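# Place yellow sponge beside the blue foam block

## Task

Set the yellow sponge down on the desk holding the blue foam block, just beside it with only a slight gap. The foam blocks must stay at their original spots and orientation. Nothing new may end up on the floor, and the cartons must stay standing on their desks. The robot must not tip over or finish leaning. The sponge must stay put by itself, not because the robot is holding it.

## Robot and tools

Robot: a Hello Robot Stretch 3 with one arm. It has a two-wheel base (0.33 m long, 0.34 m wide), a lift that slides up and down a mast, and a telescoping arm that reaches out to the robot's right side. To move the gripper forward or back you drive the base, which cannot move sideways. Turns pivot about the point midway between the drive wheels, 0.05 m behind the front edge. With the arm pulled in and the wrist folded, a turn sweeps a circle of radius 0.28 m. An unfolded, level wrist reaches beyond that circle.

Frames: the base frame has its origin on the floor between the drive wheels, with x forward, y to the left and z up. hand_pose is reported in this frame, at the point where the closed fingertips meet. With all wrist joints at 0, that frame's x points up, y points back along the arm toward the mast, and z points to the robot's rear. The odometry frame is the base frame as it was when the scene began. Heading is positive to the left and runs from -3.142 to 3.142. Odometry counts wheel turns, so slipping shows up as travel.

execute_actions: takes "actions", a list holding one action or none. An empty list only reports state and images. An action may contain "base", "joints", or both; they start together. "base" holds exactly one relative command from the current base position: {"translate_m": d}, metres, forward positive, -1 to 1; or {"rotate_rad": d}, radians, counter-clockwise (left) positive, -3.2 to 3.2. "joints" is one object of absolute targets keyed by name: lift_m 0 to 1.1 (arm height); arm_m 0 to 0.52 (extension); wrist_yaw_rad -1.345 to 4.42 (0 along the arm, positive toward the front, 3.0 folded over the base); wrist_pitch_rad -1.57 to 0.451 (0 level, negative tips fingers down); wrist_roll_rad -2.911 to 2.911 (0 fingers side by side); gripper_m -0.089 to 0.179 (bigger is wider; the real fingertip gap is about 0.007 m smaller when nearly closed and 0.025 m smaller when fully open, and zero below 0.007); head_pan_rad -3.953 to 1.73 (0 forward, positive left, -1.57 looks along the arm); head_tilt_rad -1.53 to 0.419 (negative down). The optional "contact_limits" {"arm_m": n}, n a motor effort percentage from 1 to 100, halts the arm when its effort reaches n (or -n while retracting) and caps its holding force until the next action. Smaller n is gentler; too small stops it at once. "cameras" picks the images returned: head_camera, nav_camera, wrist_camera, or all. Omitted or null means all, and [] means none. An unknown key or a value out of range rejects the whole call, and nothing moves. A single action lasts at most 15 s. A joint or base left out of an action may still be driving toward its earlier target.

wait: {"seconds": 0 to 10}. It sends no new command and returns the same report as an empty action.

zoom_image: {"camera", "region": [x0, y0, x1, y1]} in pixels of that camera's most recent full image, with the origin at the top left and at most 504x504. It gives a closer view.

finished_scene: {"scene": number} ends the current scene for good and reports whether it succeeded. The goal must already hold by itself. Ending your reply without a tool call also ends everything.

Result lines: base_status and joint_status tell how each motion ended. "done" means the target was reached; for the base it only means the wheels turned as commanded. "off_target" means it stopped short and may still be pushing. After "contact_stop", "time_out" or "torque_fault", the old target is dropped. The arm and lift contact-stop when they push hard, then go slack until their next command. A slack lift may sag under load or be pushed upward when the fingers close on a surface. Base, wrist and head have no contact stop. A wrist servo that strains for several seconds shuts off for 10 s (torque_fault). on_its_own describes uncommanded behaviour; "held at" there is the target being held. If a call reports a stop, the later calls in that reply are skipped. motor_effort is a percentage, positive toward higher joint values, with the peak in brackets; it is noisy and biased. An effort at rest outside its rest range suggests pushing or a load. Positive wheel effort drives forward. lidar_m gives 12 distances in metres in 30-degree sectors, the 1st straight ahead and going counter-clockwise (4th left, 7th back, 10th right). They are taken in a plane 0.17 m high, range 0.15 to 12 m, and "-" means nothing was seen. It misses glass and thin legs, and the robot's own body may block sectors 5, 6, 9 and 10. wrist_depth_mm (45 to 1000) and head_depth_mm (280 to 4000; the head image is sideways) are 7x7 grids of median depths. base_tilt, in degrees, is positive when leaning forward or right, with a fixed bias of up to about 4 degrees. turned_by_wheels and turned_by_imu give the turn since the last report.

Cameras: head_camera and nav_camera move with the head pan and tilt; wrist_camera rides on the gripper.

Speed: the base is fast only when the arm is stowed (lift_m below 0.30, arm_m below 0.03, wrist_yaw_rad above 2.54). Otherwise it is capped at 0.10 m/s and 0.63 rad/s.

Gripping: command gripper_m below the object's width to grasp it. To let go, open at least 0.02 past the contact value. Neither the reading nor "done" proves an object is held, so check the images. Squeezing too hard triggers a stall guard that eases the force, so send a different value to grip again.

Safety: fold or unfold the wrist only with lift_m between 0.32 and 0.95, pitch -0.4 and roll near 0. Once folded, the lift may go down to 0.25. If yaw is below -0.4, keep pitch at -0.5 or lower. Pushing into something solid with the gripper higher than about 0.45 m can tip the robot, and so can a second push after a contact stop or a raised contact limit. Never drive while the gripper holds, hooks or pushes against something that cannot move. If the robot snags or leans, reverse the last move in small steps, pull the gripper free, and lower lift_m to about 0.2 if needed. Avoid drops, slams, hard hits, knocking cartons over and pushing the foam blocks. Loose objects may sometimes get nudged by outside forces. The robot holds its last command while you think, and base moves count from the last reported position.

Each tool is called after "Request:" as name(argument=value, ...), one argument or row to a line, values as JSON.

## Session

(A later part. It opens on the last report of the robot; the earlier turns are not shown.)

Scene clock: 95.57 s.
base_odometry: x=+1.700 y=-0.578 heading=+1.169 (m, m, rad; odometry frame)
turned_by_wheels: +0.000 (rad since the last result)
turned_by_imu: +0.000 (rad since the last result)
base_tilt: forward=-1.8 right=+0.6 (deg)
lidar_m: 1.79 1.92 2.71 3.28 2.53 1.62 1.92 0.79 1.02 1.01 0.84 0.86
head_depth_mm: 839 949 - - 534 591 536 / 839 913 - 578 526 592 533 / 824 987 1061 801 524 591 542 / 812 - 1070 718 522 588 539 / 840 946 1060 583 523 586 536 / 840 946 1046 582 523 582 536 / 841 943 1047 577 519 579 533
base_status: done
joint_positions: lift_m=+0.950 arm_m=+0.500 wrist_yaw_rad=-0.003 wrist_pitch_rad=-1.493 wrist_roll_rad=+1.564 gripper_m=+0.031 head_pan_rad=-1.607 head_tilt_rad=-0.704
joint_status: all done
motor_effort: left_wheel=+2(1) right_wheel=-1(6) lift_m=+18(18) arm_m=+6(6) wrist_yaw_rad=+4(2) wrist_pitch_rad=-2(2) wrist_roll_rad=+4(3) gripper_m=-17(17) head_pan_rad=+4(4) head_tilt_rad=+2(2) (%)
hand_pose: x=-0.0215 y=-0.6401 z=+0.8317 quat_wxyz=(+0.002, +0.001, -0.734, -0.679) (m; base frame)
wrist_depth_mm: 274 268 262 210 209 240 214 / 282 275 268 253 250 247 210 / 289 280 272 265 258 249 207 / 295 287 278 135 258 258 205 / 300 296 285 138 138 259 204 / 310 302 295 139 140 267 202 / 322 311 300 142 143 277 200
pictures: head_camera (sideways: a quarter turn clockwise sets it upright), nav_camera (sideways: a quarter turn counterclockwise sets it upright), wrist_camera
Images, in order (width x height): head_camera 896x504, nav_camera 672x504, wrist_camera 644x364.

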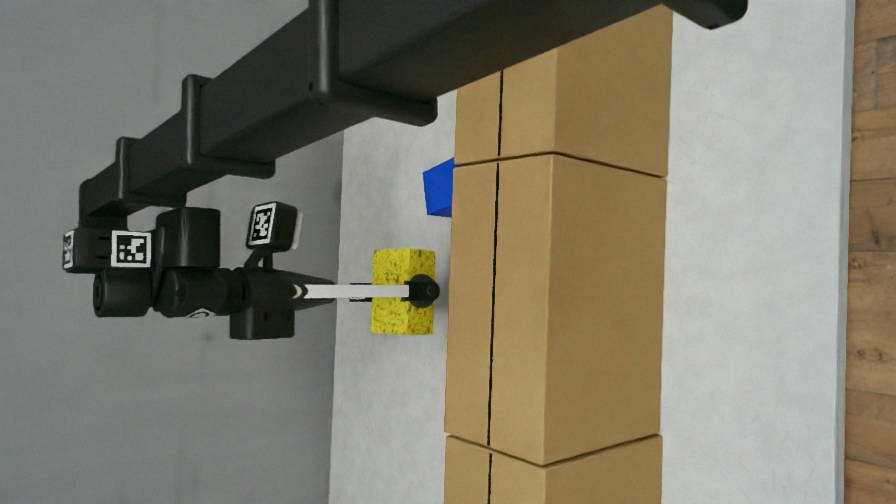

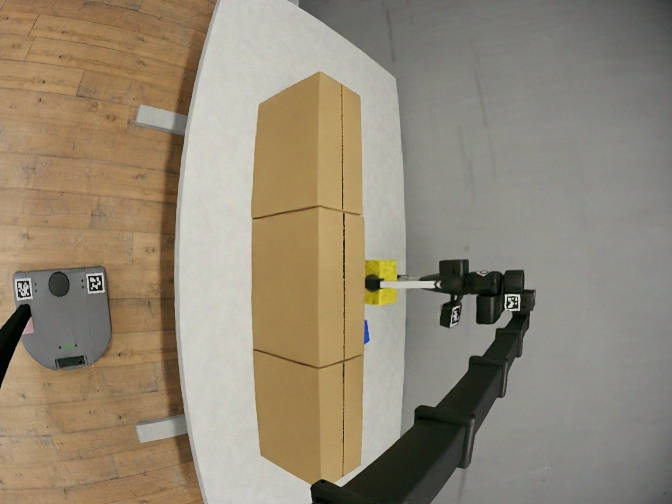

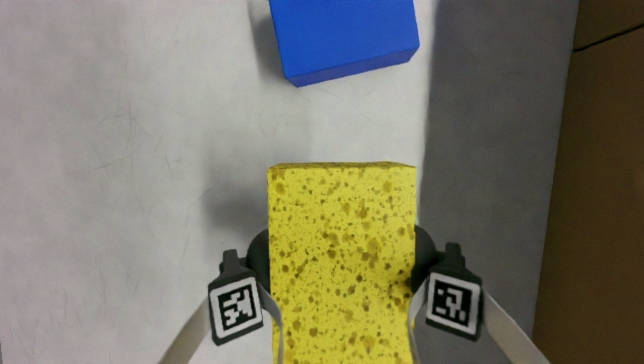

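Request:
execute_actions(
  actions=[
    {"base":{"translate_m":-0.025},"joints":{"lift_m":0.878,"wrist_roll_rad":1.35,"wrist_pitch_rad":-1.57,"arm_m":0.515,"head_tilt_rad":-0.8}},
  ],
  cameras=["head_camera","wrist_camera"],
)

Scene clock: 98.33 s.
base_odometry: x=+1.690 y=-0.601 heading=+1.169 (m, m, rad; odometry frame)
turned_by_wheels: +0.000 (rad since the last result)
turned_by_imu: +0.000 (rad since the last result)
base_tilt: forward=-1.7 right=+0.6 (deg)
lidar_m: 1.82 1.95 2.71 3.29 1.73 1.60 1.90 0.77 1.02 1.00 0.85 0.86
head_depth_mm: 855 981 1007 - - - 1111 / 852 962 - - 607 568 1111 / 847 - 954 536 584 565 1108 / 840 - 945 533 588 562 1121 / 852 984 937 531 590 560 1117 / 853 981 960 526 592 557 1114 / 852 980 952 523 586 556 1108
base_status: done
joint_positions: lift_m=+0.878 arm_m=+0.515 wrist_yaw_rad=-0.003 wrist_pitch_rad=-1.559 wrist_roll_rad=+1.356 gripper_m=+0.031 head_pan_rad=-1.607 head_tilt_rad=-0.790
joint_status: all done
joint sent to its limit — the command would take wrist_pitch_rad past its lower limit, so that joint was sent only as far as its limit.
motor_effort: left_wheel=+2(4) right_wheel=-1(5) lift_m=+17(17) arm_m=+7(7) wrist_yaw_rad=+3(2) wrist_pitch_rad=-3(3) wrist_roll_rad=-3(4) gripper_m=-17(18) head_pan_rad=+4(4) head_tilt_rad=-4(14) (%)
hand_pose: x=-0.0215 y=-0.6382 z=+0.7605 quat_wxyz=(+0.075, +0.074, -0.707, -0.699) (m; base frame)
wrist_depth_mm: 191 188 187 143 143 181 181 / 196 193 191 147 145 186 185 / 199 198 196 194 192 191 188 / 204 203 200 136 195 195 192 / 208 207 204 137 139 197 196 / 214 212 211 140 140 203 197 / 219 218 217 141 144 208 191
pictures: head_camera (sideways: a quarter turn clockwise sets it upright), wrist_camera
Images, in order (width x height): head_camera 896x504, wrist_camera 644x364.

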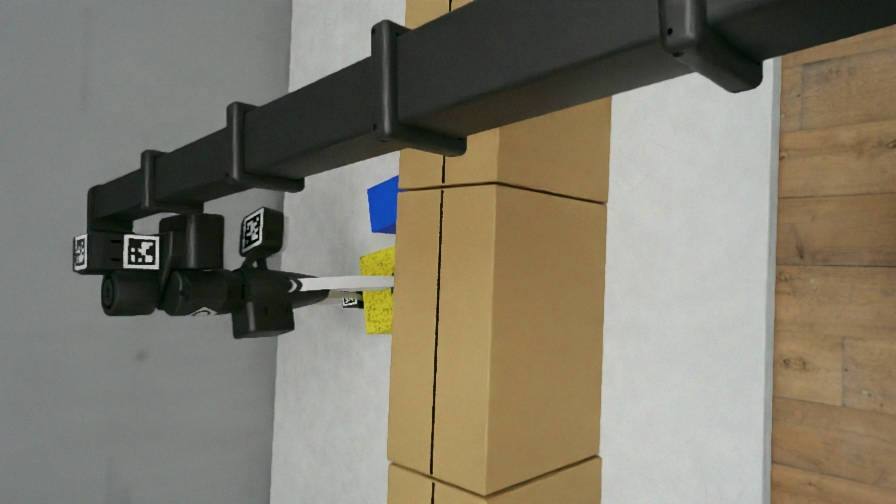

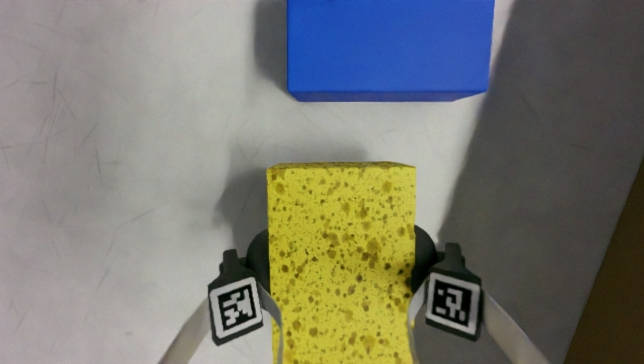

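Request:
execute_actions(
  actions=[
    {"base":{"translate_m":-0.021}},
  ],
  cameras=[],
)

Request:
execute_actions(
  actions=[
    {"joints":{"lift_m":0.864}},
  ],
  cameras=["wrist_camera"],
)

Scene clock: 100.37 s.
base_odometry: x=+1.682 y=-0.621 heading=+1.169 (m, m, rad; odometry frame)
turned_by_wheels: +0.000 (rad since the last result)
turned_by_imu: +0.000 (rad since the last result)
base_tilt: forward=-1.9 right=+0.6 (deg)
lidar_m: 1.84 1.97 2.74 3.27 2.47 1.58 1.88 0.75 0.81 1.00 0.88 0.87
head_depth_mm: 852 980 1004 - - - 1109 / 852 959 - - 603 569 1108 / 844 - 947 537 581 565 1112 / 837 - 941 534 583 562 1104 / 854 979 936 530 586 559 1119 / 852 978 957 527 588 556 1114 / 851 978 949 522 588 555 1111
base_status: done
joint_positions: lift_m=+0.878 arm_m=+0.515 wrist_yaw_rad=-0.003 wrist_pitch_rad=-1.559 wrist_roll_rad=+1.356 gripper_m=+0.031 head_pan_rad=-1.607 head_tilt_rad=-0.790
joint_status: not commanded
motor_effort: left_wheel=+2(2) right_wheel=-1(5) lift_m=+18(18) arm_m=+6(7) wrist_yaw_rad=+3(2) wrist_pitch_rad=-3(3) wrist_roll_rad=-3(3) gripper_m=-18(18) head_pan_rad=+4(4) head_tilt_rad=-5(4) (%)
hand_pose: x=-0.0215 y=-0.6382 z=+0.7605 quat_wxyz=(+0.075, +0.074, -0.707, -0.699) (m; base frame)
wrist_depth_mm: 191 189 188 143 143 182 180 / 196 194 191 147 145 186 185 / 200 199 197 151 149 190 187 / 205 202 200 135 193 194 193 / 209 206 204 137 138 200 196 / 212 212 210 139 140 204 200 / 219 217 218 142 143 208 192
pictures: none
No camera images: the call's "cameras" was empty. Leave "cameras" out to get every camera's image.

Scene clock: 101.17 s.
base_odometry: x=+1.682 y=-0.621 heading=+1.169 (m, m, rad; odometry frame)
turned_by_wheels: +0.000 (rad since the last result)
turned_by_imu: +0.000 (rad since the last result)
base_tilt: forward=-1.8 right=+0.6 (deg)
lidar_m: 1.84 1.97 2.73 3.28 2.47 1.58 1.88 0.75 0.81 1.00 0.88 0.87
head_depth_mm: 851 979 1002 562 - - - / 854 978 1054 - 603 569 1117 / 852 - 951 537 582 565 1110 / 839 - 945 534 584 564 1101 / 851 978 936 531 586 560 1121 / 852 975 960 526 586 557 1111 / 855 977 949 524 589 555 1107
base_status: not commanded
joint_positions: lift_m=+0.864 arm_m=+0.515 wrist_yaw_rad=-0.003 wrist_pitch_rad=-1.559 wrist_roll_rad=+1.356 gripper_m=+0.031 head_pan_rad=-1.607 head_tilt_rad=-0.790
joint_status: all done
motor_effort: left_wheel=+2(1) right_wheel=-2(0) lift_m=+18(19) arm_m=+7(8) wrist_yaw_rad=+3(3) wrist_pitch_rad=-3(3) wrist_roll_rad=-3(3) gripper_m=-18(18) head_pan_rad=+3(4) head_tilt_rad=-4(4) (%)
hand_pose: x=-0.0215 y=-0.6381 z=+0.7465 quat_wxyz=(+0.075, +0.074, -0.707, -0.699) (m; base frame)
wrist_depth_mm: 177 176 174 130 129 168 167 / 181 180 179 133 132 172 172 / 185 184 182 136 135 176 175 / 190 188 185 135 181 181 179 / 194 192 190 137 138 185 183 / 198 196 195 139 139 189 187 / 204 201 202 141 144 194 189
pictures: wrist_camera
Images, in order (width x height): wrist_camera 644x364.

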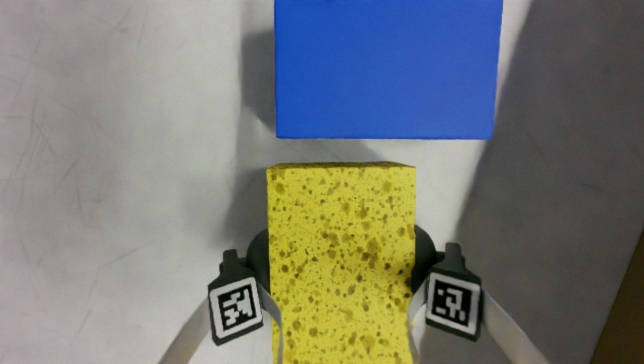

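Gap is about 1 cm. Release.

Request:
execute_actions(
  actions=[
    {"joints":{"lift_m":0.861,"gripper_m":0.11}},
  ],
  cameras=[],
)

Request:
execute_actions(
  actions=[
    {"joints":{"lift_m":0.96}},
  ],
  cameras=["wrist_camera","head_camera"],
)

Scene clock: 102.70 s.
base_odometry: x=+1.682 y=-0.621 heading=+1.169 (m, m, rad; odometry frame)
turned_by_wheels: +0.000 (rad since the last result)
turned_by_imu: +0.000 (rad since the last result)
base_tilt: forward=-1.9 right=+0.5 (deg)
lidar_m: 1.83 1.97 2.73 3.27 2.47 1.58 1.88 0.75 0.81 1.00 0.88 0.87
head_depth_mm: 852 979 1003 561 - - - / 851 978 1030 - 604 567 1114 / 851 938 946 537 581 565 1107 / 836 - 943 534 585 562 1104 / 850 980 951 530 586 560 1122 / 853 983 959 526 588 557 1113 / 852 980 949 522 590 555 1105
base_status: not commanded
joint_positions: lift_m=+0.861 arm_m=+0.515 wrist_yaw_rad=-0.003 wrist_pitch_rad=-1.560 wrist_roll_rad=+1.356 gripper_m=+0.110 head_pan_rad=-1.607 head_tilt_rad=-0.790
joint_status: all done
motor_effort: left_wheel=+2(1) right_wheel=+0(1) lift_m=+18(16) arm_m=+7(7) wrist_yaw_rad=+3(3) wrist_pitch_rad=-2(3) wrist_roll_rad=-3(3) gripper_m=+0(99) head_pan_rad=+4(4) head_tilt_rad=-5(4) (%)
hand_pose: x=-0.0215 y=-0.6379 z=+0.7436 quat_wxyz=(+0.075, +0.074, -0.707, -0.700) (m; base frame)
wrist_depth_mm: 174 173 172 128 127 165 165 / 179 177 175 131 129 169 169 / 183 181 179 133 132 174 172 / 186 185 183 137 177 178 177 / 189 189 186 139 182 182 180 / 196 194 190 143 164 - 183 / 200 199 196 147 189 191 183
pictures: none
No camera images: the call's "cameras" was empty. Leave "cameras" out to get every camera's image.

Scene clock: 104.43 s.
base_odometry: x=+1.682 y=-0.621 heading=+1.169 (m, m, rad; odometry frame)
turned_by_wheels: +0.000 (rad since the last result)
turned_by_imu: +0.000 (rad since the last result)
base_tilt: forward=-1.8 right=+0.5 (deg)
lidar_m: 1.84 1.97 2.74 3.28 2.47 1.58 1.88 0.75 0.81 1.00 0.88 0.87
head_depth_mm: 850 939 - 514 578 570 1119 / 821 - 958 542 579 568 1119 / - 999 986 539 582 565 1105 / - 1000 974 534 583 562 1102 / 852 998 951 529 586 560 1113 / 851 981 957 526 587 557 1111 / 854 981 952 523 587 555 1106
base_status: not commanded
joint_positions: lift_m=+0.960 arm_m=+0.515 wrist_yaw_rad=-0.003 wrist_pitch_rad=-1.560 wrist_roll_rad=+1.356 gripper_m=+0.110 head_pan_rad=-1.607 head_tilt_rad=-0.790
joint_status: all done
motor_effort: left_wheel=+2(1) right_wheel=-1(2) lift_m=+31(33) arm_m=+7(7) wrist_yaw_rad=+3(3) wrist_pitch_rad=-3(2) wrist_roll_rad=-3(3) gripper_m=+0(1) head_pan_rad=+4(4) head_tilt_rad=-4(4) (%)
hand_pose: x=-0.0215 y=-0.6379 z=+0.8419 quat_wxyz=(+0.075, +0.074, -0.707, -0.700) (m; base frame)
wrist_depth_mm: 267 267 263 263 260 258 252 / 276 272 270 227 223 264 240 / 279 279 276 276 272 268 229 / 287 287 284 236 275 271 218 / 294 292 287 241 284 281 208 / 299 298 295 292 289 - 199 / 311 311 304 301 298 277 183
pictures: head_camera (sideways: a quarter turn clockwise sets it upright), wrist_camera
Images, in order (width x height): head_camera 896x504, wrist_camera 644x364.

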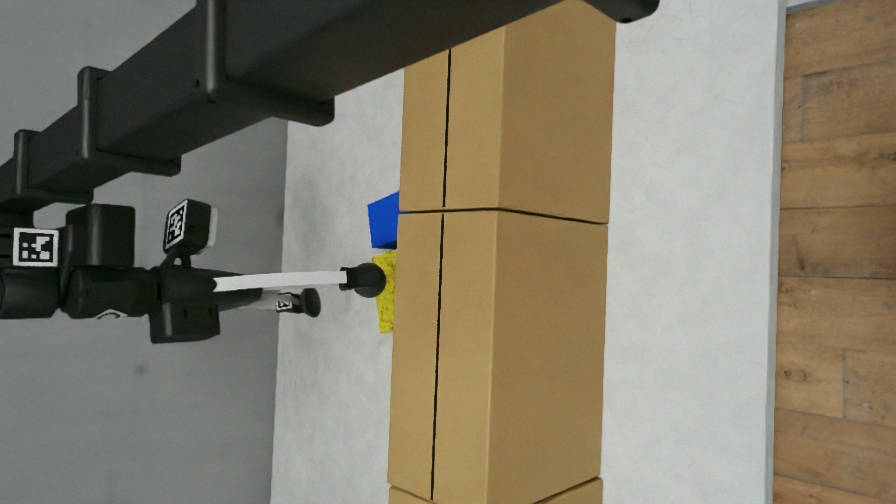

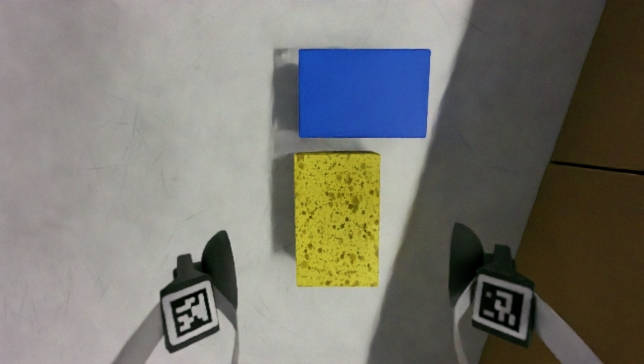

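Request:
finished_scene(
  scene=1,
)

The scene is finished: the task was done.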